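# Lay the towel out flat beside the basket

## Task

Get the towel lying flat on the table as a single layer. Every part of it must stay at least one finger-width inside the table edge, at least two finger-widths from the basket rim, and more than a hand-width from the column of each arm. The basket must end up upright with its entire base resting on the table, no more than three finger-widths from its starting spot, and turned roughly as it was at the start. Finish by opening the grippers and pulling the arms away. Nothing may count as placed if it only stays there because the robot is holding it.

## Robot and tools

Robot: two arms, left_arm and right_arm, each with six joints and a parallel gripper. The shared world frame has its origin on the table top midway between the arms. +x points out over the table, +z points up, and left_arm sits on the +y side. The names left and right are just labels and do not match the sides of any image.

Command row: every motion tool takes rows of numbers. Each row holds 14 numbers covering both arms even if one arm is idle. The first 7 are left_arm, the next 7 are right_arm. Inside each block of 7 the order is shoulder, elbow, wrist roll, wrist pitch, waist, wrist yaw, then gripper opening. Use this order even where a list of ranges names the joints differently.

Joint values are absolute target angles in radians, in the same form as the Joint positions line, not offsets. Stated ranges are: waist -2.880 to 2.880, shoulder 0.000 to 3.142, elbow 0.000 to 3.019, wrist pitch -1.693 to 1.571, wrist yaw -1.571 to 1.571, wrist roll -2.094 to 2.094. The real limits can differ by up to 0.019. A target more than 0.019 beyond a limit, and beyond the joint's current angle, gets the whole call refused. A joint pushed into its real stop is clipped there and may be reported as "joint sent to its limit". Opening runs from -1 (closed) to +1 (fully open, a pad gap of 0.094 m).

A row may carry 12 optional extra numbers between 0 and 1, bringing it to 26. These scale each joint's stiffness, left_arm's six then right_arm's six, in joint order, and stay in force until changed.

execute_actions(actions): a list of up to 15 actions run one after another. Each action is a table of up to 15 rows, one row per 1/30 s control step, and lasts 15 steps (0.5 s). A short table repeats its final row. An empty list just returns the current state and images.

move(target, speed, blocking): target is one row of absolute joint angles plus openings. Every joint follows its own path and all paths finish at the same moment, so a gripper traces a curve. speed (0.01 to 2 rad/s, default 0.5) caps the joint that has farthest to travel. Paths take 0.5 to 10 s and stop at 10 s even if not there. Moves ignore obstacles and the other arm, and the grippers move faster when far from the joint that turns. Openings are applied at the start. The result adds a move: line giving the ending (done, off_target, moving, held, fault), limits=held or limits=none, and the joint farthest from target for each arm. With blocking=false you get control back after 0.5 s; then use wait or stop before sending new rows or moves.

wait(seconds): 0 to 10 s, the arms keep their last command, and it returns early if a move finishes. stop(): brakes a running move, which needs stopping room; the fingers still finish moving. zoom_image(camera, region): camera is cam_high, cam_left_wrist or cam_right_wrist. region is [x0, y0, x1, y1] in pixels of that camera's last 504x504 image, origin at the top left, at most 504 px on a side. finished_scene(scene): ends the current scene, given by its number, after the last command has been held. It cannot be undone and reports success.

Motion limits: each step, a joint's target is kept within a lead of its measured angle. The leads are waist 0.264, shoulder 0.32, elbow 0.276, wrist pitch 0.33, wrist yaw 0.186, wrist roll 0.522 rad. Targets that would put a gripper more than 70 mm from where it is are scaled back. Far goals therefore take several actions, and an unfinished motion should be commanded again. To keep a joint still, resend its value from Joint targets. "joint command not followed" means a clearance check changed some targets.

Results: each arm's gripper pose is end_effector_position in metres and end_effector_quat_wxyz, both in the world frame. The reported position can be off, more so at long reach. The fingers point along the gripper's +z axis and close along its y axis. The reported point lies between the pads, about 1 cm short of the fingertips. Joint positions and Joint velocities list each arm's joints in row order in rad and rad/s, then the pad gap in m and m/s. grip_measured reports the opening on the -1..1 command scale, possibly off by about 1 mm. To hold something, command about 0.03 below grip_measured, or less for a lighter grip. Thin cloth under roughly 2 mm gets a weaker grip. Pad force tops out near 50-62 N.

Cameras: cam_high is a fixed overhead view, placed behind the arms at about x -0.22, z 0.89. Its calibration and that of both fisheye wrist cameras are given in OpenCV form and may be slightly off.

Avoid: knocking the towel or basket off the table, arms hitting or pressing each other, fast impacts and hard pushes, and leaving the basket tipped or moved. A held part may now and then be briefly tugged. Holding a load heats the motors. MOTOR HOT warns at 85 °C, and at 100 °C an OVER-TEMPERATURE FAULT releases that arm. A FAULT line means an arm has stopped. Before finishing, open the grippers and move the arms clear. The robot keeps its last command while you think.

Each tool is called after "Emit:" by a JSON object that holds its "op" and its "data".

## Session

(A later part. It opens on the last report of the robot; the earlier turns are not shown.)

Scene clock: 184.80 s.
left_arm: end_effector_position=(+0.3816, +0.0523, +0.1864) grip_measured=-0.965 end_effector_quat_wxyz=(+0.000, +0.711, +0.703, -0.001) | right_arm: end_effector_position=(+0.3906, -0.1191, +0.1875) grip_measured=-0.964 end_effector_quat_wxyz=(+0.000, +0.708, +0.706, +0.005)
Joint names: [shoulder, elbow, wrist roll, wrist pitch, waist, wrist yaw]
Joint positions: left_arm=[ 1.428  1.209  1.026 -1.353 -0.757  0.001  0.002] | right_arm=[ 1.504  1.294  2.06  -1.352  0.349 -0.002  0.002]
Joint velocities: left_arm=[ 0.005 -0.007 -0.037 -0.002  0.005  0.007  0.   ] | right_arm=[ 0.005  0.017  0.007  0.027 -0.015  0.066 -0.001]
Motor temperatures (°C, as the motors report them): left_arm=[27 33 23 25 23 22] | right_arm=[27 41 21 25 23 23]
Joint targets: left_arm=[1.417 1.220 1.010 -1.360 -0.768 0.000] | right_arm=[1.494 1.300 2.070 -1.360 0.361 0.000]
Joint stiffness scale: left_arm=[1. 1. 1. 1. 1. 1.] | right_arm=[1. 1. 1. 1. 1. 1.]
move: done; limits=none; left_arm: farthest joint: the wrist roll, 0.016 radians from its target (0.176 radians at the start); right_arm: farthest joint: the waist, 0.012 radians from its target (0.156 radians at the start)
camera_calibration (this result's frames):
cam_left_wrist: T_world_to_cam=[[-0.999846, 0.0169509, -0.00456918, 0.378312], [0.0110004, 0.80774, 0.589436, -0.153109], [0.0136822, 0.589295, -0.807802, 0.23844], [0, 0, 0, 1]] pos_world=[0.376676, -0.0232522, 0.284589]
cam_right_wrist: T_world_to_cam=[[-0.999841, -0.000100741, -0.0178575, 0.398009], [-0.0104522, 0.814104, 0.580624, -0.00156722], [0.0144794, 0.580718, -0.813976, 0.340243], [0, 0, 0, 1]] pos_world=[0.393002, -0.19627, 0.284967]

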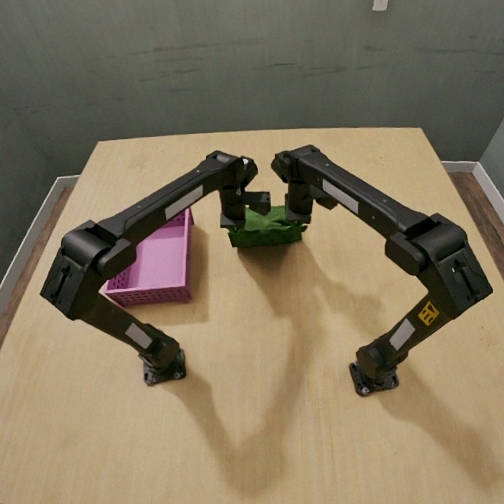

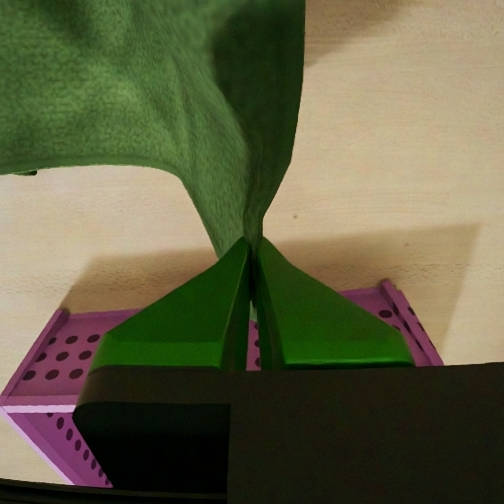

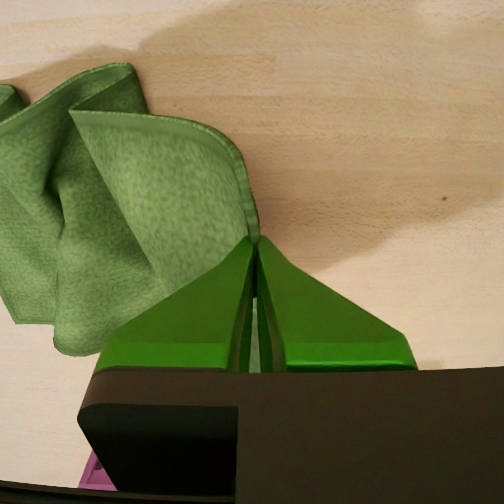

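Emit:
{"op": "move", "data": {"target": [0.88,1.51,0.78,-1.48,-1.0,0,-1,0.935,1.535,2.09,-1.45,0.557,0,-1], "speed": 0.2}}

Emit:
{"op": "move", "data": {"target": [1.273,1.46,1.06,-1.37,-0.72,0,-1,1.352,1.53,2.03,-1.37,0.32,0,-1], "speed": 0.12}}

Scene clock: 195.93 s.
left_arm: end_effector_position=(+0.2515, +0.0515, +0.4845) grip_measured=-0.966 end_effector_quat_wxyz=(+0.333, +0.670, +0.663, +0.002) | right_arm: end_effector_position=(+0.2600, -0.1162, +0.4864) grip_measured=-0.964 end_effector_quat_wxyz=(+0.063, +0.607, +0.721, +0.329)
Joint names: [shoulder, elbow, wrist roll, wrist pitch, waist, wrist yaw]
Joint positions: left_arm=[ 0.879  1.463  0.797 -1.476 -0.986  0.001  0.002] | right_arm=[ 0.937  1.492  2.08  -1.443  0.541 -0.002  0.002]
Joint velocities: left_arm=[-0.015 -0.012 -0.037  0.017  0.005 -0.037 -0.001] | right_arm=[ 0.005 -0.012 -0.022 -0.007 -0.005 -0.066  0.   ]
Motor temperatures (°C, as the motors report them): left_arm=[27 32 23 25 23 22] | right_arm=[27 40 21 25 23 23]
Joint targets: left_arm=[0.880 1.510 0.780 -1.480 -1.000 -0.000] | right_arm=[0.935 1.535 2.090 -1.450 0.557 -0.000]
Joint stiffness scale: left_arm=[1. 1. 1. 1. 1. 1.] | right_arm=[1. 1. 1. 1. 1. 1.]
move: off_target (left_arm, right_arm); limits=none; left_arm: farthest joint: the elbow, 0.047 radians from its target (0.301 radians at the start); right_arm: farthest joint: the elbow, 0.043 radians from its target (0.241 radians at the start)
camera_calibration (this result's frames):
cam_left_wrist: T_world_to_cam=[[-0.885035, -0.0979821, -0.455097, 0.444867], [-0.162937, 0.980962, 0.105666, -0.0574791], [0.436079, 0.167671, -0.88415, 0.434033], [0, 0, 0, 1]] pos_world=[0.195085, 0.0271993, 0.592281]
cam_right_wrist: T_world_to_cam=[[-0.82724, -0.0448495, -0.560056, 0.486414], [-0.498167, 0.519503, 0.694224, -0.141506], [0.259815, 0.853291, -0.452096, 0.375595], [0, 0, 0, 1]] pos_world=[0.234302, -0.225163, 0.540461]

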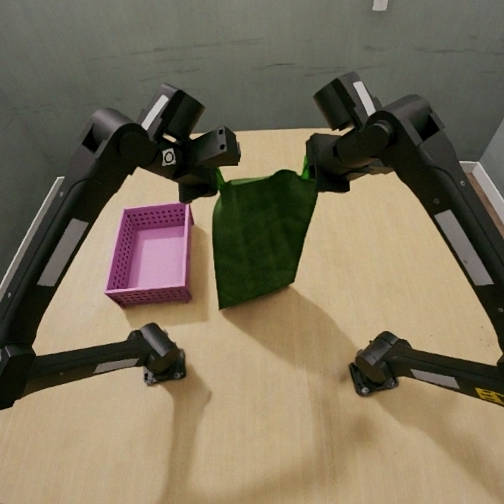

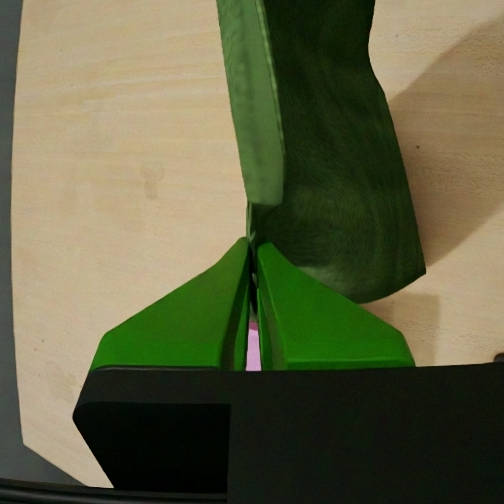

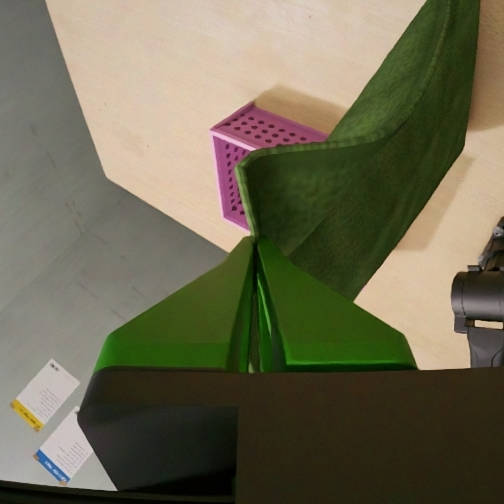

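Scene clock: 199.87 s.
left_arm: end_effector_position=(+0.4127, +0.0452, +0.3516) grip_measured=-0.965 end_effector_quat_wxyz=(+0.177, +0.697, +0.693, +0.046) | right_arm: end_effector_position=(+0.4116, -0.1151, +0.3402) grip_measured=-0.964 end_effector_quat_wxyz=(+0.051, +0.696, +0.698, +0.160)
Joint names: [shoulder, elbow, wrist roll, wrist pitch, waist, wrist yaw]
Joint positions: left_arm=[ 1.269  1.45   1.045 -1.384 -0.733  0.001  0.002] | right_arm=[ 1.34   1.491  2.04  -1.383  0.335 -0.002  0.002]
Joint velocities: left_arm=[-0.005 -0.017 -0.022 -0.002 -0.005  0.11   0.001] | right_arm=[-0.015  0.017  0.007  0.012 -0.015 -0.066 -0.001]
Motor temperatures (°C, as the motors report them): left_arm=[26 32 23 25 23 22] | right_arm=[26 40 21 25 23 23]
Joint targets: left_arm=[1.273 1.460 1.060 -1.370 -0.720 0.000] | right_arm=[1.352 1.530 2.030 -1.370 0.320 0.000]
Joint stiffness scale: left_arm=[1. 1. 1. 1. 1. 1.] | right_arm=[1. 1. 1. 1. 1. 1.]
move: off_target (right_arm); limits=none; left_arm: farthest joint: the wrist roll, 0.015 radians from its target (0.263 radians at the start); right_arm: farthest joint: the elbow, 0.039 radians from its target (0.038 radians at the start)
camera_calibration (this result's frames):
cam_left_wrist: T_world_to_cam=[[-0.948374, -0.0183261, -0.316625, 0.500332], [-0.152543, 0.901628, 0.404719, -0.116881], [0.278061, 0.432124, -0.857876, 0.291215], [0, 0, 0, 1]] pos_world=[0.375697, -0.0112889, 0.455548]
cam_right_wrist: T_world_to_cam=[[-0.951822, 0.0183136, -0.306103, 0.502187], [-0.199904, 0.719898, 0.664669, -0.054702], [0.232535, 0.693839, -0.681554, 0.340166], [0, 0, 0, 1]] pos_world=[0.387957, -0.205837, 0.421921]

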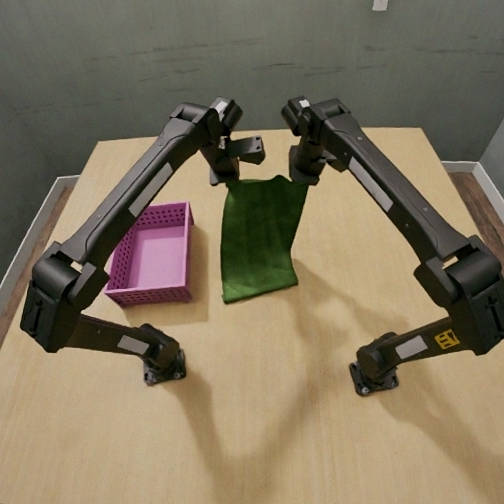

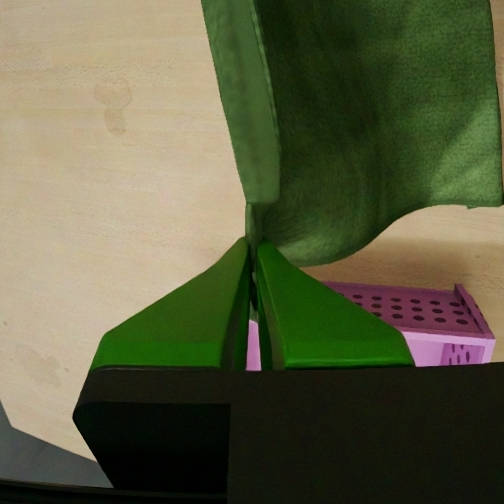

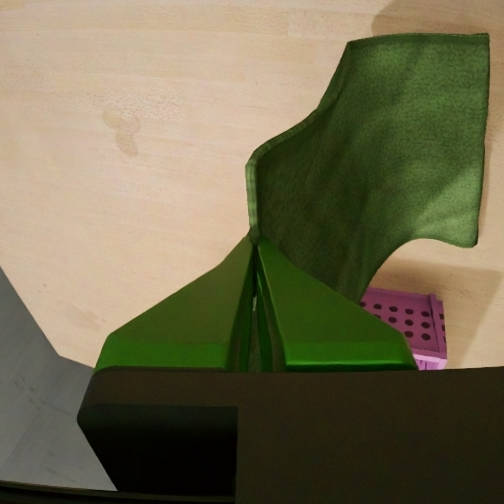

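Emit:
{"op": "move", "data": {"target": [2.153,1.77,1.29,-0.58,-0.475,0,-1,2.24,1.92,1.83,-0.64,0.10,0,-1], "speed": 0.2}}

Emit:
{"op": "move", "data": {"target": [2.153,1.77,1.29,-0.58,-0.475,0,0.3,2.24,1.92,1.83,-0.64,0.10,0,0.3]}}

Emit:
{"op": "move", "data": {"target": [2.05,1.85,1.29,-0.58,-0.475,0,0.3,2.14,2.0,1.83,-0.64,0.10,0,0.3], "speed": 0.3}}

Emit:
{"op": "move", "data": {"target": [0.6,1.1,0.5,-1.2,0.3,0,0.3,0.6,1.1,1,-1.2,-0.7,0,0.3], "speed": 0.6}}

Emit:
{"op": "zoom_image", "data": {"camera": "cam_high", "region": [170,120,350,320]}}

Scene clock: 211.90 s.
left_arm: end_effector_position=(+0.7631, +0.0453, +0.0418) grip_measured=-0.966 end_effector_quat_wxyz=(+0.240, +0.681, +0.681, +0.127) | right_arm: end_effector_position=(+0.7688, -0.1150, +0.0508) grip_measured=-0.964 end_effector_quat_wxyz=(+0.137, +0.680, +0.679, +0.242)
Joint names: [shoulder, elbow, wrist roll, wrist pitch, waist, wrist yaw]
Joint positions: left_arm=[ 2.148  1.719  1.274 -0.593 -0.498  0.001  0.002] | right_arm=[ 2.222  1.87   1.84  -0.655  0.129 -0.002  0.002]
Joint velocities: left_arm=[-0.015 -0.012 -0.051 -0.007 -0.005 -0.007 -0.001] | right_arm=[-0.024 -0.002 -0.11  -0.007 -0.015 -0.051  0.001]
Motor temperatures (°C, as the motors report them): left_arm=[27 32 23 25 23 22] | right_arm=[27 42 21 25 23 23]
Joint targets: left_arm=[2.153 1.770 1.290 -0.580 -0.475 -0.000] | right_arm=[2.240 1.920 1.830 -0.640 0.100 0.000]
Joint stiffness scale: left_arm=[1. 1. 1. 1. 1. 1.] | right_arm=[1. 1. 1. 1. 1. 1.]
move: off_target (left_arm, right_arm); limits=none; left_arm: farthest joint: the elbow, 0.051 radians from its target (0.320 radians at the start); right_arm: farthest joint: the elbow, 0.050 radians from its target (0.429 radians at the start)
camera_calibration (this result's frames):
cam_left_wrist: T_world_to_cam=[[-0.862968, -0.0358867, -0.503982, 0.678034], [-0.259131, 0.887734, 0.380498, 0.14488], [0.433747, 0.458955, -0.775386, -0.195466], [0, 0, 0, 1]] pos_world=[0.707448, -0.0145722, 0.135029]
cam_right_wrist: T_world_to_cam=[[-0.850426, 0.0399252, -0.524578, 0.689188], [-0.335714, 0.72653, 0.599542, 0.31748], [0.405058, 0.685974, -0.604456, -0.077681], [0, 0, 0, 1]] pos_world=[0.724151, -0.204887, 0.124235]

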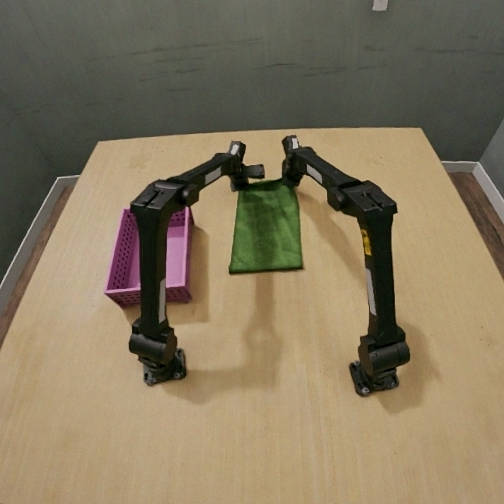

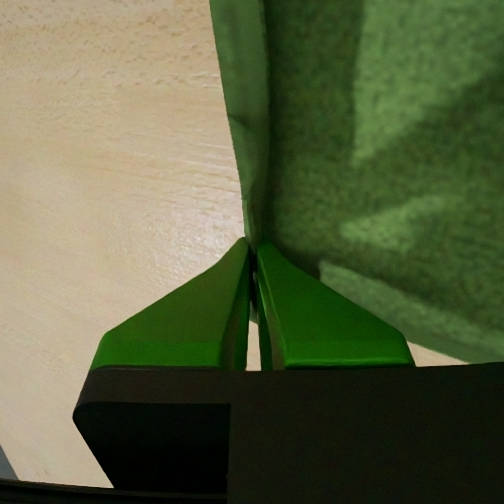

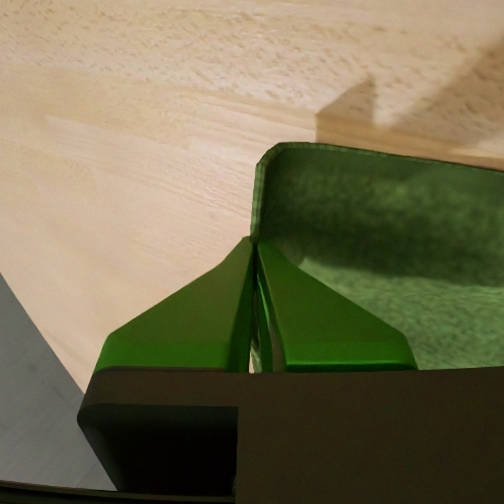

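Scene clock: 212.80 s.
left_arm: end_effector_position=(+0.7659, +0.0515, +0.0443) grip_measured=+0.298 end_effector_quat_wxyz=(+0.241, +0.677, +0.683, +0.129) | right_arm: end_effector_position=(+0.7722, -0.1279, +0.0508) grip_measured=+0.298 end_effector_quat_wxyz=(+0.139, +0.685, +0.673, +0.241)
Joint names: [shoulder, elbow, wrist roll, wrist pitch, waist, wrist yaw]
Joint positions: left_arm=[ 2.146  1.72   1.275 -0.591 -0.489  0.001  0.061] | right_arm=[ 2.222  1.87   1.84  -0.655  0.112 -0.003  0.061]
Joint velocities: left_arm=[ 0.005 -0.007 -0.022 -0.007 -0.005 -0.007  0.001] | right_arm=[-0.005 -0.002 -0.022 -0.007 -0.005  0.037 -0.001]
Motor temperatures (°C, as the motors report them): left_arm=[27 32 23 25 23 22] | right_arm=[27 42 21 25 23 23]
Joint targets: left_arm=[2.153 1.770 1.290 -0.580 -0.475 -0.000] | right_arm=[2.240 1.920 1.830 -0.640 0.100 -0.000]
Joint stiffness scale: left_arm=[1. 1. 1. 1. 1. 1.] | right_arm=[1. 1. 1. 1. 1. 1.]
move: off_target (left_arm, right_arm); limits=none; left_arm: farthest joint: the elbow, 0.050 radians from its target (0.051 radians at the start); right_arm: farthest joint: the elbow, 0.050 radians from its target (0.050 radians at the start)
camera_calibration (this result's frames):
cam_left_wrist: T_world_to_cam=[[-0.860143, -0.0438053, -0.508168, 0.680333], [-0.268661, 0.885802, 0.378386, 0.146596], [0.433561, 0.461991, -0.773685, -0.197635], [0, 0, 0, 1]] pos_world=[0.710255, -0.00874752, 0.137346]
cam_right_wrist: T_world_to_cam=[[-0.849689, 0.0541839, -0.524493, 0.693836], [-0.323574, 0.731809, 0.599797, 0.319238], [0.416328, 0.679353, -0.604277, -0.0798028], [0, 0, 0, 1]] pos_world=[0.726066, -0.217002, 0.124211]

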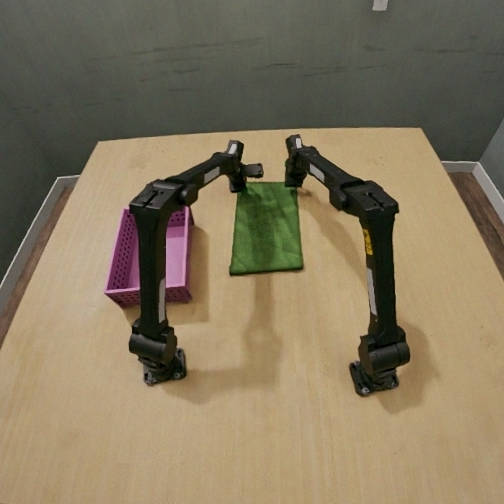

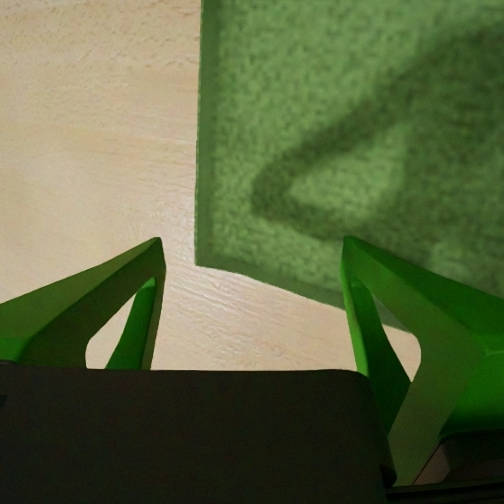

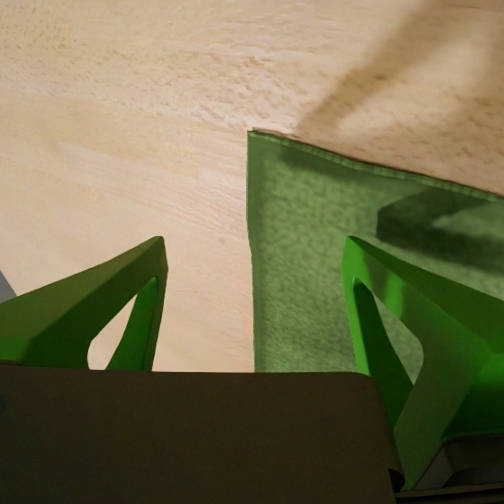

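Scene clock: 214.03 s.
left_arm: end_effector_position=(+0.7943, +0.0431, +0.1420) grip_measured=+0.298 end_effector_quat_wxyz=(+0.306, +0.660, +0.666, +0.164) | right_arm: end_effector_position=(+0.7993, -0.1210, +0.1469) grip_measured=+0.298 end_effector_quat_wxyz=(+0.175, +0.668, +0.656, +0.304)
Joint names: [shoulder, elbow, wrist roll, wrist pitch, waist, wrist yaw]
Joint positions: left_arm=[ 2.071  1.801  1.275 -0.591 -0.489  0.001  0.061] | right_arm=[ 2.156  1.955  1.84  -0.653  0.112 -0.003  0.061]
Joint velocities: left_arm=[ 0.005 -0.032  0.007 -0.002 -0.015 -0.037 -0.   ] | right_arm=[ 0.005 -0.017  0.022  0.002  0.005 -0.051 -0.001]
Motor temperatures (°C, as the motors report them): left_arm=[27 32 23 25 23 22] | right_arm=[27 42 21 25 23 23]
Joint targets: left_arm=[2.050 1.850 1.290 -0.580 -0.475 -0.000] | right_arm=[2.140 2.000 1.830 -0.640 0.100 -0.000]
Joint stiffness scale: left_arm=[1. 1. 1. 1. 1. 1.] | right_arm=[1. 1. 1. 1. 1. 1.]
move: off_target (left_arm, right_arm); limits=none; left_arm: farthest joint: the elbow, 0.049 radians from its target (0.130 radians at the start); right_arm: farthest joint: the elbow, 0.045 radians from its target (0.130 radians at the start)
camera_calibration (this result's frames):
cam_left_wrist: T_world_to_cam=[[-0.774717, -0.0690352, -0.628528, 0.704355], [-0.319234, 0.900739, 0.29455, 0.176156], [0.545805, 0.42884, -0.719856, -0.225911], [0, 0, 0, 1]] pos_world=[0.725214, -0.0131654, 0.228197]
cam_right_wrist: T_world_to_cam=[[-0.763324, 0.0762251, -0.641503, 0.717687], [-0.410418, 0.709645, 0.572679, 0.336039], [0.498892, 0.700424, -0.510405, -0.114957], [0, 0, 0, 1]] pos_world=[0.743095, -0.212655, 0.209281]

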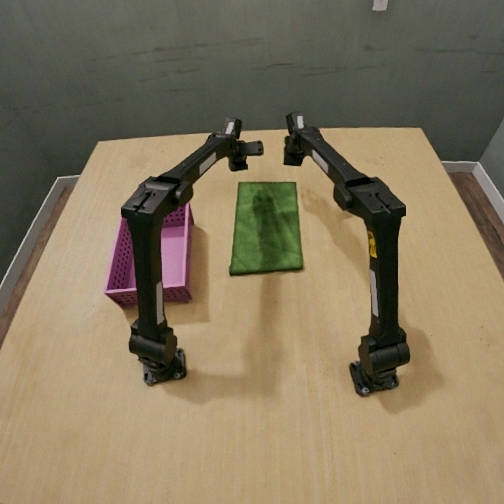

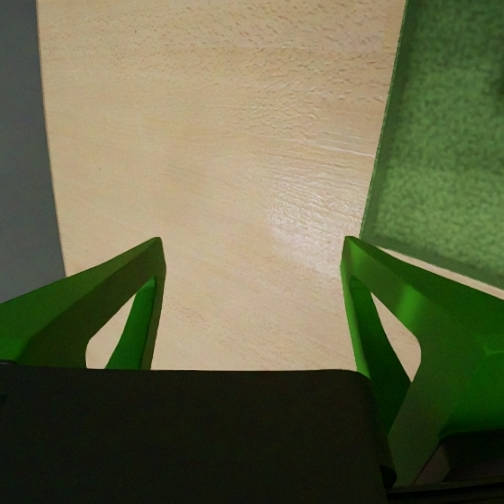

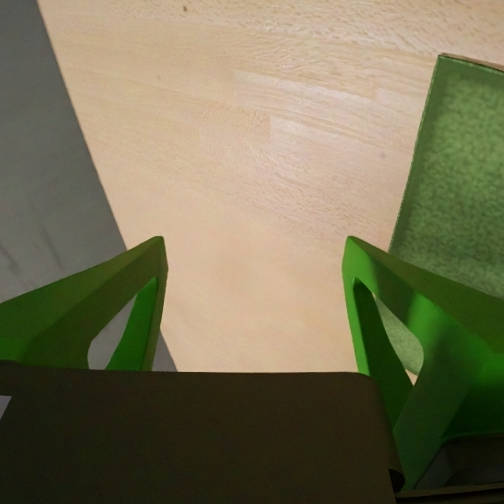

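Scene clock: 217.37 s.
left_arm: end_effector_position=(+0.2733, +0.3938, +0.4242) grip_measured=+0.298 end_effector_quat_wxyz=(+0.372, +0.013, +0.905, +0.204) | right_arm: end_effector_position=(+0.2315, -0.4655, +0.4264) grip_measured=+0.298 end_effector_quat_wxyz=(+0.415, +0.636, +0.643, +0.099)
Joint names: [shoulder, elbow, wrist roll, wrist pitch, waist, wrist yaw]
Joint positions: left_arm=[ 0.591  1.093  0.516 -1.196  0.287  0.001  0.061] | right_arm=[ 0.593  1.097  1.01  -1.195 -0.687 -0.003  0.061]
Joint velocities: left_arm=[-0.005 -0.002  0.007 -0.012  0.005  0.007  0.   ] | right_arm=[-0.015  0.007 -0.095 -0.017 -0.005  0.022  0.001]
Motor temperatures (°C, as the motors report them): left_arm=[27 32 23 25 23 22] | right_arm=[27 41 21 25 23 23]
Joint targets: left_arm=[0.600 1.100 0.500 -1.200 0.300 -0.000] | right_arm=[0.600 1.100 1.000 -1.200 -0.700 -0.000]
Joint stiffness scale: left_arm=[1. 1. 1. 1. 1. 1.] | right_arm=[1. 1. 1. 1. 1. 1.]
move: done; limits=none; left_arm: farthest joint: the wrist roll, 0.016 radians from its target (0.775 radians at the start); right_arm: farthest joint: the waist, 0.013 radians from its target (0.812 radians at the start)
camera_calibration (this result's frames):
cam_left_wrist: T_world_to_cam=[[0.127911, -0.913452, -0.38632, 0.48544], [-0.984475, -0.0697341, -0.161075, 0.368139], [0.120195, 0.400926, -0.908191, 0.318416], [0, 0, 0, 1]] pos_world=[0.262059, 0.341437, 0.536016]
cam_right_wrist: T_world_to_cam=[[-0.729712, -0.179377, -0.659806, 0.370928], [-0.261369, 0.964868, 0.026749, 0.504506], [0.631828, 0.191972, -0.75096, 0.387381], [0, 0, 0, 1]] pos_world=[0.157775, -0.494612, 0.522153]

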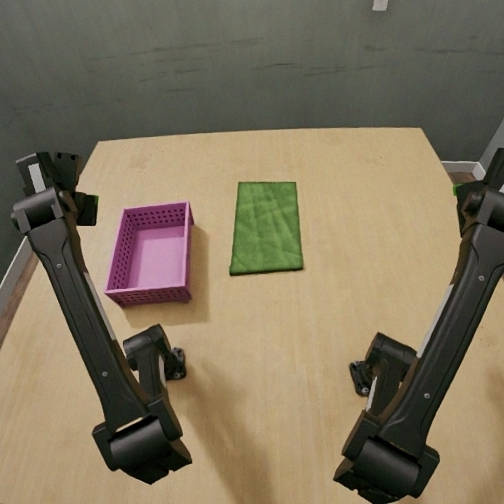

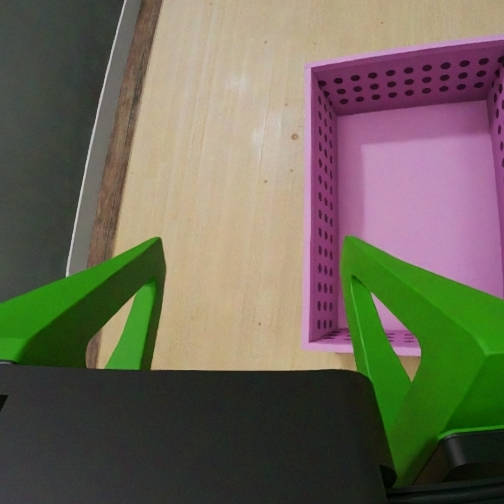

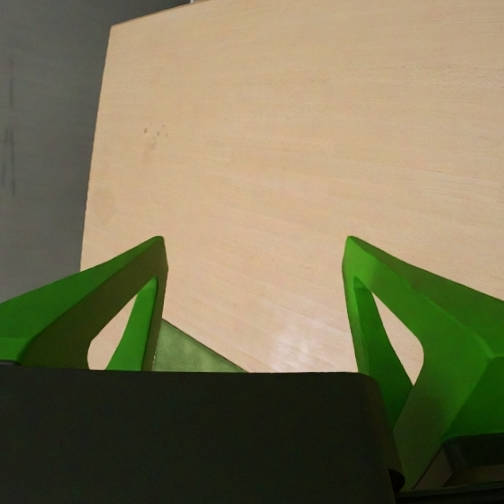

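Region (170, 120, 350, 320) of cam_high's 504x504 image, scaled by 2.520, with more detail than that image has; it fills the left 454 columns of this view, and the rest is white.

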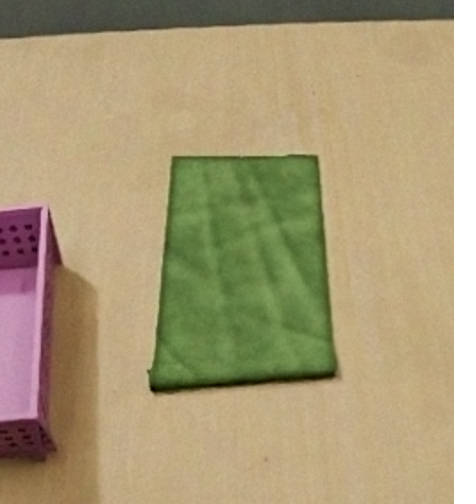

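Emit:
{"op": "zoom_image", "data": {"camera": "cam_high", "region": [220,245,315,290]}}

Region (220, 245, 315, 290) of cam_high's 504x504 image, scaled by 5.305, with more detail than that image has; it fills the top 239 rows of this view, and the rest is white.

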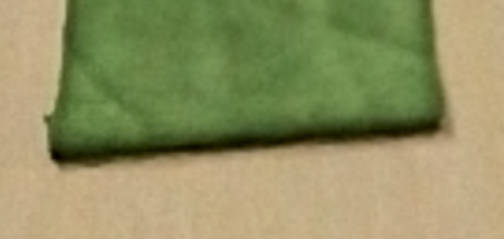

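Emit:
{"op": "move", "data": {"target": [0.6,1.1,0.5,-1.2,0.3,0,0.3,1.56,1.39,0.8,-1.39,0.70,0,0.3], "speed": 0.7}}

Scene clock: 226.97 s.
left_arm: end_effector_position=(+0.2735, +0.3939, +0.4206) grip_measured=+0.298 end_effector_quat_wxyz=(+0.369, +0.012, +0.907, +0.202) | right_arm: end_effector_position=(+0.3005, +0.0137, +0.1818) grip_measured=+0.299 end_effector_quat_wxyz=(-0.010, -0.018, +1.000, -0.009)
Joint names: [shoulder, elbow, wrist roll, wrist pitch, waist, wrist yaw]
Joint positions: left_arm=[ 0.591  1.086  0.516 -1.196  0.287  0.001  0.061] | right_arm=[ 1.559  1.342  0.81  -1.381  0.709 -0.003  0.061]
Joint velocities: left_arm=[ 0.005  0.017 -0.037  0.007 -0.005 -0.007  0.   ] | right_arm=[ 0.005 -0.012  0.022  0.007  0.005  0.081 -0.   ]
Motor temperatures (°C, as the motors report them): left_arm=[26 32 23 25 23 22] | right_arm=[26 41 21 25 23 23]
Joint targets: left_arm=[0.600 1.100 0.500 -1.200 0.300 0.000] | right_arm=[1.560 1.390 0.800 -1.390 0.700 0.000]
Joint stiffness scale: left_arm=[1. 1. 1. 1. 1. 1.] | right_arm=[1. 1. 1. 1. 1. 1.]
move: off_target (right_arm); limits=none; left_arm: farthest joint: the wrist roll, 0.016 radians from its target (0.016 radians at the start); right_arm: farthest joint: the elbow, 0.048 radians from its target (0.293 radians at the start)
camera_calibration (this result's frames):
cam_left_wrist: T_world_to_cam=[[0.126131, -0.914831, -0.383634, 0.484003], [-0.985356, -0.0708088, -0.155112, 0.365866], [0.114736, 0.397581, -0.910365, 0.318826], [0, 0, 0, 1]] pos_world=[0.262879, 0.341928, 0.532678]
cam_right_wrist: T_world_to_cam=[[0.0398791, -0.99918, 0.00699478, 0.00453565], [-0.804794, -0.0279702, 0.592895, 0.140698], [-0.592214, -0.0292735, -0.805249, 0.448886], [0, 0, 0, 1]] pos_world=[0.378889, 0.0216077, 0.278014]

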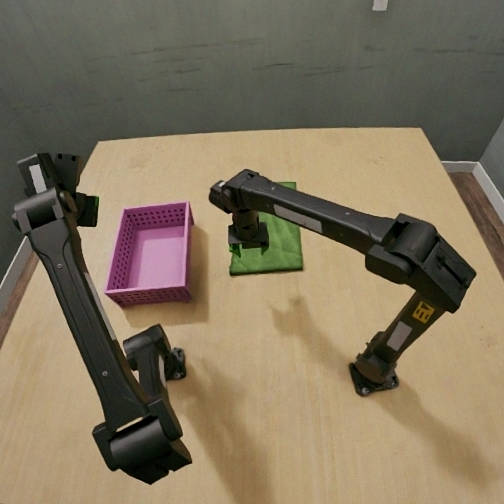

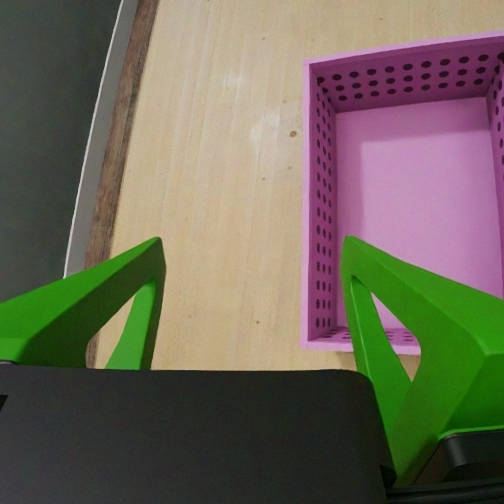

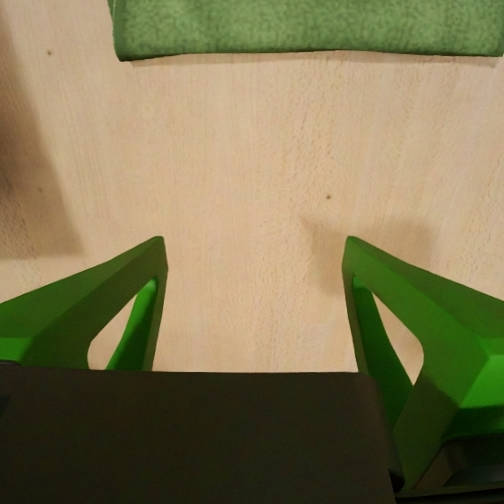

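Emit:
{"op": "move", "data": {"target": [0.9,1.1,-0.46,-1.4,-0.3,0,0.2,0.6,1.1,1,-1.2,-0.7,0,0.3], "speed": 0.7}}

Emit:
{"op": "move", "data": {"target": [1.557,1.05,-0.46,-1.05,-0.68,0,0.2,0.6,1.1,1,-1.2,-0.7,0,0.3]}}

Scene clock: 242.23 s.
left_arm: end_effector_position=(+0.3350, +0.2413, +0.3090) grip_measured=+0.202 end_effector_quat_wxyz=(+0.174, -0.175, +0.968, -0.048) | right_arm: end_effector_position=(+0.2282, -0.4649, +0.4221) grip_measured=+0.299 end_effector_quat_wxyz=(+0.405, +0.634, +0.652, +0.091)
Joint names: [shoulder, elbow, wrist roll, wrist pitch, waist, wrist yaw]
Joint positions: left_arm=[ 0.896  1.081 -0.444 -1.393 -0.288  0.001  0.056] | right_arm=[ 0.594  1.098  0.99  -1.218 -0.692 -0.003  0.061]
Joint velocities: left_arm=[ 0.015 -0.007 -0.037 -0.007 -0.015  0.022 -0.   ] | right_arm=[-0.015 -0.002  0.066 -0.012  0.005 -0.007 -0.001]
Motor temperatures (°C, as the motors report them): left_arm=[26 32 23 25 23 22] | right_arm=[26 42 21 25 23 23]
Joint targets: left_arm=[0.900 1.100 -0.460 -1.400 -0.300 -0.000] | right_arm=[0.600 1.100 1.000 -1.200 -0.700 -0.000]
Joint stiffness scale: left_arm=[1. 1. 1. 1. 1. 1.] | right_arm=[1. 1. 1. 1. 1. 1.]
move: done; limits=none; left_arm: farthest joint: the elbow, 0.019 radians from its target (0.014 radians at the start); right_arm: farthest joint: the wrist pitch, 0.018 radians from its target (0.181 radians at the start)
camera_calibration (this result's frames):
cam_left_wrist: T_world_to_cam=[[0.31782, -0.936805, 0.146241, 0.0711703], [-0.918373, -0.265804, 0.293154, 0.284427], [-0.235757, -0.227474, -0.944814, 0.549732], [0, 0, 0, 1]] pos_world=[0.368194, 0.267324, 0.425605]
cam_right_wrist: T_world_to_cam=[[-0.746514, -0.186482, -0.638702, 0.357383], [-0.268931, 0.962584, 0.0332808, 0.501029], [0.608599, 0.196611, -0.768734, 0.401144], [0, 0, 0, 1]] pos_world=[0.157398, -0.494506, 0.51996]

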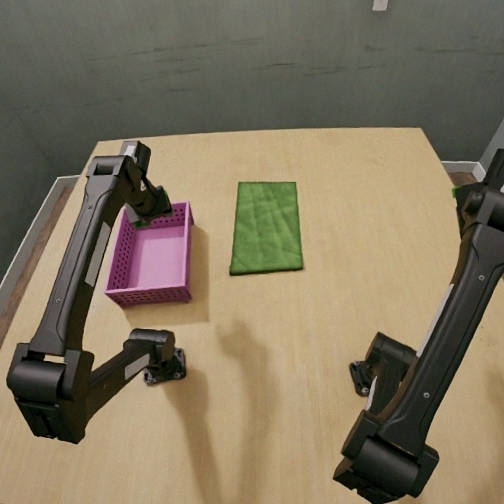

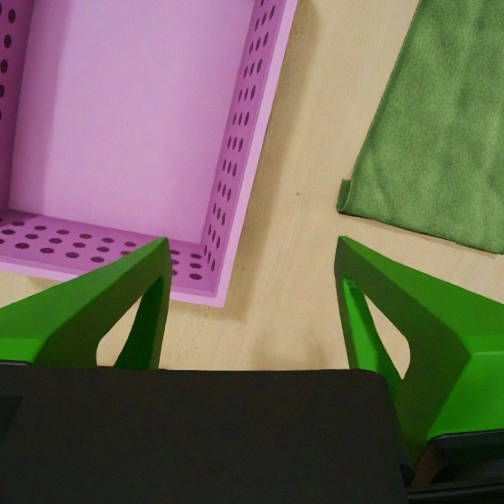

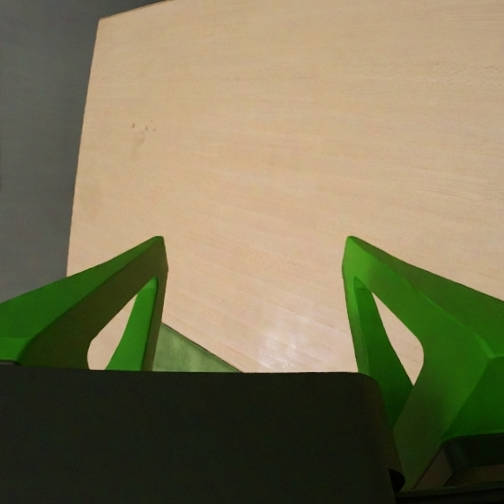

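Scene clock: 244.00 s.
left_arm: end_effector_position=(+0.4039, +0.0790, +0.0718) grip_measured=+0.202 end_effector_quat_wxyz=(-0.007, +0.014, +1.000, +0.003) | right_arm: end_effector_position=(+0.2282, -0.4649, +0.4221) grip_measured=+0.299 end_effector_quat_wxyz=(+0.405, +0.634, +0.652, +0.091)
Joint names: [shoulder, elbow, wrist roll, wrist pitch, waist, wrist yaw]
Joint positions: left_arm=[ 1.565  1.038 -0.445 -1.059 -0.674  0.001  0.056] | right_arm=[ 0.594  1.098  0.99  -1.218 -0.692 -0.003  0.061]
Joint velocities: left_arm=[-0.005  0.002 -0.022 -0.007 -0.005 -0.095  0.   ] | right_arm=[-0.005 -0.012 -0.007 -0.002 -0.005  0.051  0.   ]
Motor temperatures (°C, as the motors report them): left_arm=[26 32 23 25 23 22] | right_arm=[26 41 21 25 23 23]
Joint targets: left_arm=[1.557 1.050 -0.460 -1.050 -0.680 0.000] | right_arm=[0.600 1.100 1.000 -1.200 -0.700 -0.000]
Joint stiffness scale: left_arm=[1. 1. 1. 1. 1. 1.] | right_arm=[1. 1. 1. 1. 1. 1.]
move: done; limits=none; left_arm: farthest joint: the wrist roll, 0.015 radians from its target (0.016 radians at the start); right_arm: farthest joint: the wrist pitch, 0.018 radians from its target (0.018 radians at the start)
camera_calibration (this result's frames):
cam_left_wrist: T_world_to_cam=[[-0.0340947, -0.999363, -0.0105219, 0.0902384], [-0.798879, 0.0209259, 0.601128, 0.281139], [-0.600525, 0.0289009, -0.799083, 0.421562], [0, 0, 0, 1]] pos_world=[0.480831, 0.0721144, 0.168812]
cam_right_wrist: T_world_to_cam=[[-0.746465, -0.186138, -0.638861, 0.357598], [-0.268695, 0.962643, 0.0334768, 0.50092], [0.608764, 0.196648, -0.768594, 0.401064], [0, 0, 0, 1]] pos_world=[0.157376, -0.494513, 0.519942]

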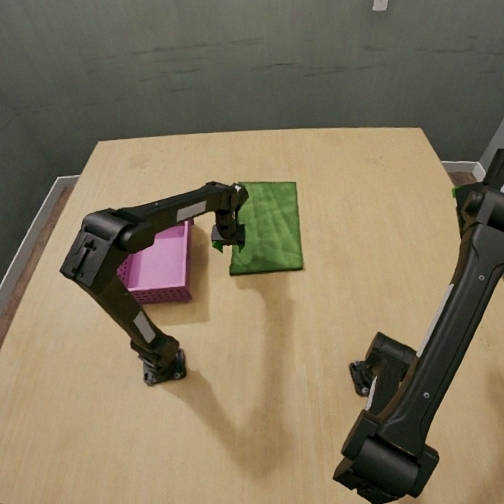

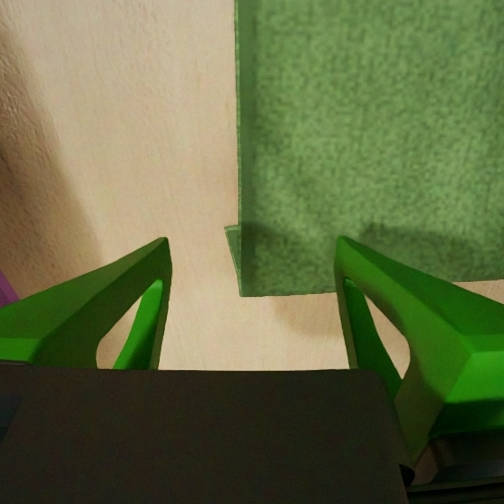

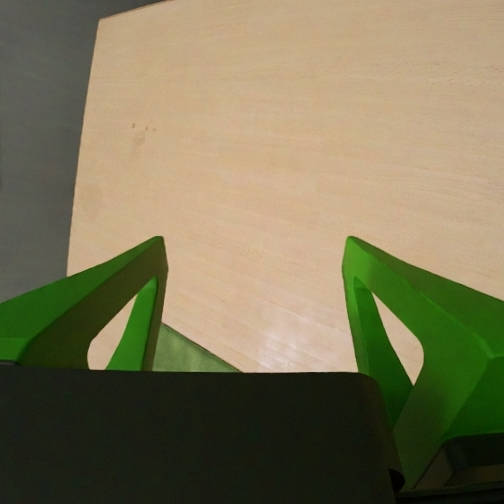

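Emit:
{"op": "move", "data": {"target": [1.67,0.97,-0.46,-0.8,-0.67,0,0.2,0.6,1.1,1,-1.2,-0.7,0,0.3], "speed": 0.15}}

Emit:
{"op": "move", "data": {"target": [1.67,0.97,-0.46,-0.8,-0.67,0,-1,0.6,1.1,1,-1.2,-0.7,0,0.3]}}

Emit:
{"op": "move", "data": {"target": [1.52,1.08,-0.46,-1.05,-0.69,0,-1,0.6,1.1,1,-1.2,-0.7,0,0.3], "speed": 0.3}}

Scene clock: 250.20 s.
left_arm: end_effector_position=(+0.4235, +0.0690, +0.0181) grip_measured=+0.202 end_effector_quat_wxyz=(+0.035, +0.014, +0.999, -0.018) | right_arm: end_effector_position=(+0.2282, -0.4649, +0.4221) grip_measured=+0.299 end_effector_quat_wxyz=(+0.405, +0.634, +0.652, +0.091)
Joint names: [shoulder, elbow, wrist roll, wrist pitch, waist, wrist yaw]
Joint positions: left_arm=[ 1.649  0.972 -0.445 -0.814 -0.674  0.001  0.056] | right_arm=[ 0.594  1.098  0.99  -1.218 -0.692 -0.003  0.061]
Joint velocities: left_arm=[ 0.005 -0.007  0.007 -0.007  0.005 -0.007  0.   ] | right_arm=[-0.005  0.007  0.051  0.002  0.005  0.051 -0.   ]
Motor temperatures (°C, as the motors report them): left_arm=[26 31 23 25 23 22] | right_arm=[26 40 21 25 23 23]
Joint targets: left_arm=[1.670 0.970 -0.460 -0.800 -0.670 -0.000] | right_arm=[0.600 1.100 1.000 -1.200 -0.700 0.000]
Joint stiffness scale: left_arm=[1. 1. 1. 1. 1. 1.] | right_arm=[1. 1. 1. 1. 1. 1.]
move: off_target (left_arm); limits=none; left_arm: farthest joint: the shoulder, 0.021 radians from its target (0.105 radians at the start); right_arm: farthest joint: the wrist pitch, 0.018 radians from its target (0.018 radians at the start)
camera_calibration (this result's frames):
cam_left_wrist: T_world_to_cam=[[-0.0348689, -0.998968, 0.0291115, 0.0799269], [-0.846038, 0.0450115, 0.531219, 0.348842], [-0.531981, -0.00610643, -0.846734, 0.364968], [0, 0, 0, 1]] pos_world=[0.492076, 0.0663712, 0.121393]
cam_right_wrist: T_world_to_cam=[[-0.746465, -0.186138, -0.638861, 0.357598], [-0.268695, 0.962643, 0.0334768, 0.50092], [0.608764, 0.196648, -0.768594, 0.401064], [0, 0, 0, 1]] pos_world=[0.157376, -0.494513, 0.519942]

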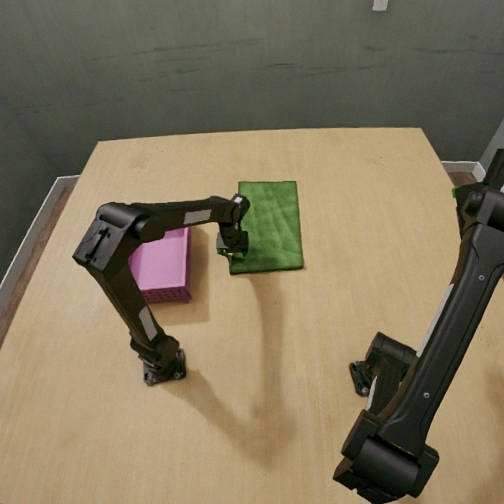

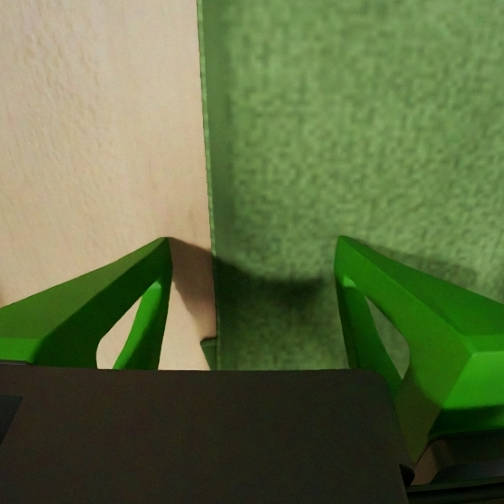

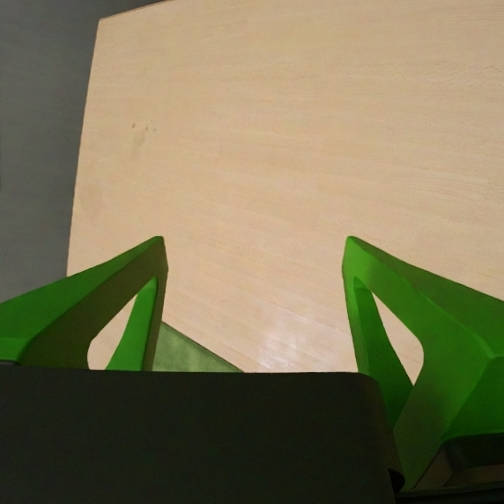

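Scene clock: 250.90 s.
left_arm: end_effector_position=(+0.4236, +0.0683, +0.0184) grip_measured=-0.964 end_effector_quat_wxyz=(+0.035, +0.014, +0.999, -0.020) | right_arm: end_effector_position=(+0.2282, -0.4649, +0.4221) grip_measured=+0.299 end_effector_quat_wxyz=(+0.405, +0.634, +0.652, +0.091)
Joint names: [shoulder, elbow, wrist roll, wrist pitch, waist, wrist yaw]
Joint positions: left_arm=[ 1.649  0.972 -0.445 -0.813 -0.674  0.005  0.002] | right_arm=[ 0.594  1.098  0.99  -1.218 -0.692 -0.003  0.061]
Joint velocities: left_arm=[-0.015 -0.012  0.051 -0.012  0.005 -0.022 -0.001] | right_arm=[ 0.005  0.012 -0.066 -0.037 -0.005  0.007  0.001]
Motor temperatures (°C, as the motors report them): left_arm=[26 31 23 25 23 22] | right_arm=[26 40 21 25 23 23]
Joint targets: left_arm=[1.670 0.970 -0.460 -0.800 -0.670 0.000] | right_arm=[0.600 1.100 1.000 -1.200 -0.700 -0.000]
Joint stiffness scale: left_arm=[1. 1. 1. 1. 1. 1.] | right_arm=[1. 1. 1. 1. 1. 1.]
move: off_target (left_arm); limits=none; left_arm: farthest joint: the shoulder, 0.021 radians from its target (0.021 radians at the start); right_arm: farthest joint: the wrist pitch, 0.018 radians from its target (0.018 radians at the start)
camera_calibration (this result's frames):
cam_left_wrist: T_world_to_cam=[[-0.0351465, -0.998837, 0.0330177, 0.0792642], [-0.846101, 0.0473222, 0.530918, 0.348615], [-0.531863, -0.00927637, -0.84678, 0.36545], [0, 0, 0, 1]] pos_world=[0.492119, 0.0660648, 0.121752]
cam_right_wrist: T_world_to_cam=[[-0.746465, -0.186138, -0.638861, 0.357598], [-0.268695, 0.962643, 0.0334768, 0.50092], [0.608764, 0.196648, -0.768594, 0.401064], [0, 0, 0, 1]] pos_world=[0.157376, -0.494513, 0.519942]

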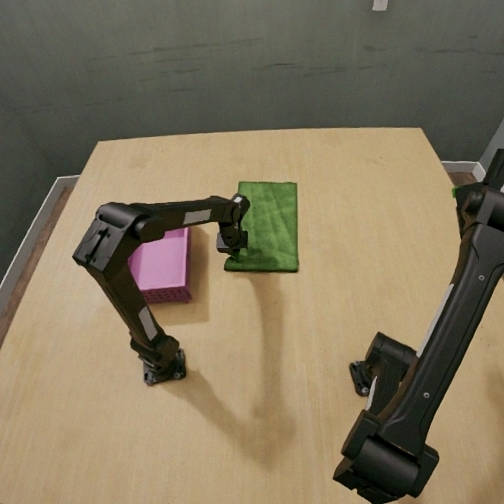

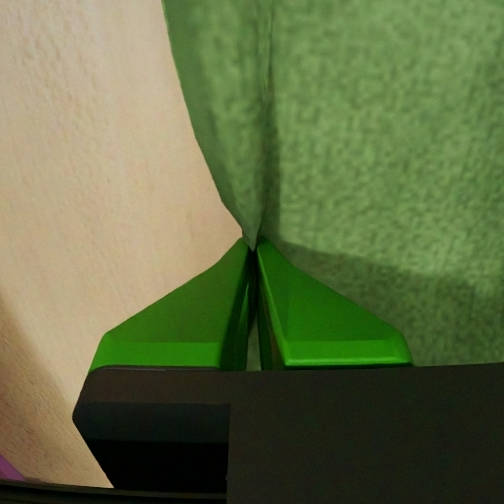

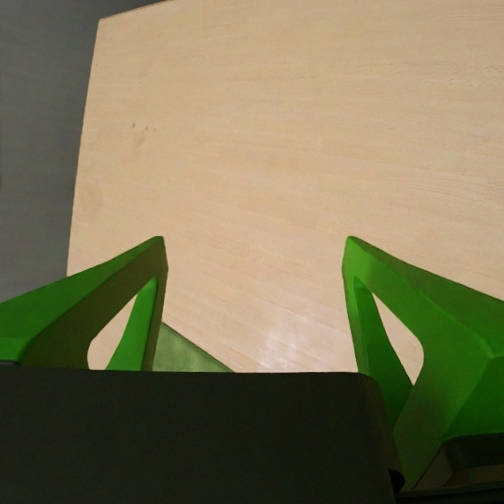

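Scene clock: 252.13 s.
left_arm: end_effector_position=(+0.4081, +0.0762, +0.0832) grip_measured=-0.964 end_effector_quat_wxyz=(+0.013, +0.014, +1.000, -0.008) | right_arm: end_effector_position=(+0.2282, -0.4649, +0.4221) grip_measured=+0.299 end_effector_quat_wxyz=(+0.405, +0.634, +0.652, +0.091)
Joint names: [shoulder, elbow, wrist roll, wrist pitch, waist, wrist yaw]
Joint positions: left_arm=[ 1.535  1.037 -0.445 -1.042 -0.675  0.003  0.002] | right_arm=[ 0.594  1.098  0.99  -1.218 -0.692 -0.003  0.061]
Joint velocities: left_arm=[-0.005  0.012  0.007 -0.007 -0.005  0.007 -0.   ] | right_arm=[-0.005  0.002  0.037 -0.017  0.005 -0.037  0.001]
Motor temperatures (°C, as the motors report them): left_arm=[26 31 23 25 23 22] | right_arm=[26 40 21 25 23 23]
Joint targets: left_arm=[1.520 1.080 -0.460 -1.050 -0.690 -0.000] | right_arm=[0.600 1.100 1.000 -1.200 -0.700 -0.000]
Joint stiffness scale: left_arm=[1. 1. 1. 1. 1. 1.] | right_arm=[1. 1. 1. 1. 1. 1.]
move: off_target (left_arm); limits=none; left_arm: farthest joint: the elbow, 0.043 radians from its target (0.108 radians at the start); right_arm: farthest joint: the wrist pitch, 0.018 radians from its target (0.018 radians at the start)
camera_calibration (this result's frames):
cam_left_wrist: T_world_to_cam=[[-0.034858, -0.999343, 0.00995784, 0.0863289], [-0.821897, 0.0343343, 0.568601, 0.288739], [-0.568569, 0.011636, -0.822553, 0.42349], [0, 0, 0, 1]] pos_world=[0.481106, 0.0714308, 0.183306]
cam_right_wrist: T_world_to_cam=[[-0.746465, -0.186138, -0.638861, 0.357598], [-0.268695, 0.962643, 0.0334768, 0.50092], [0.608764, 0.196648, -0.768594, 0.401064], [0, 0, 0, 1]] pos_world=[0.157376, -0.494513, 0.519942]

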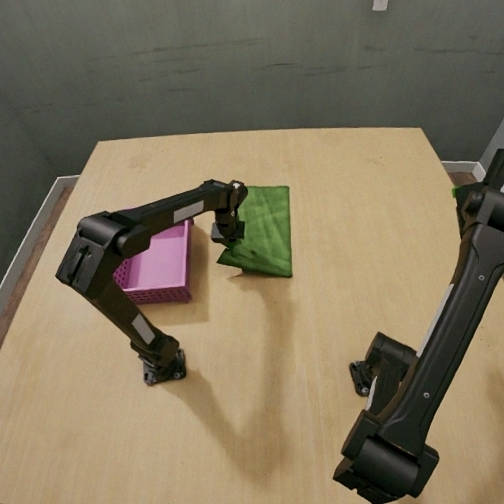

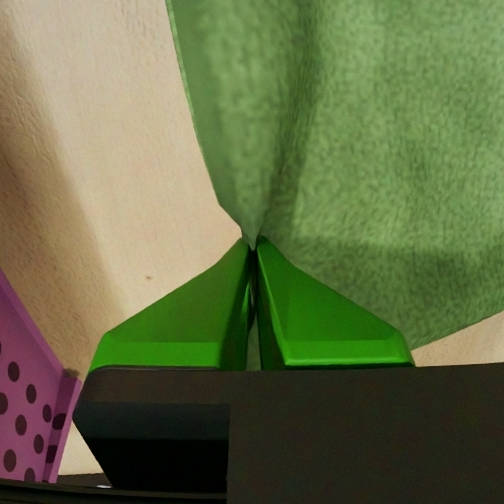

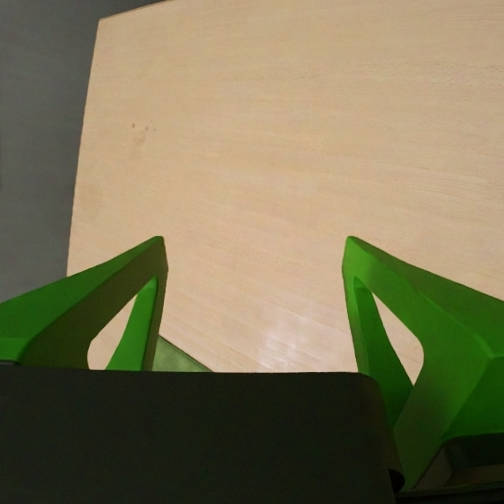

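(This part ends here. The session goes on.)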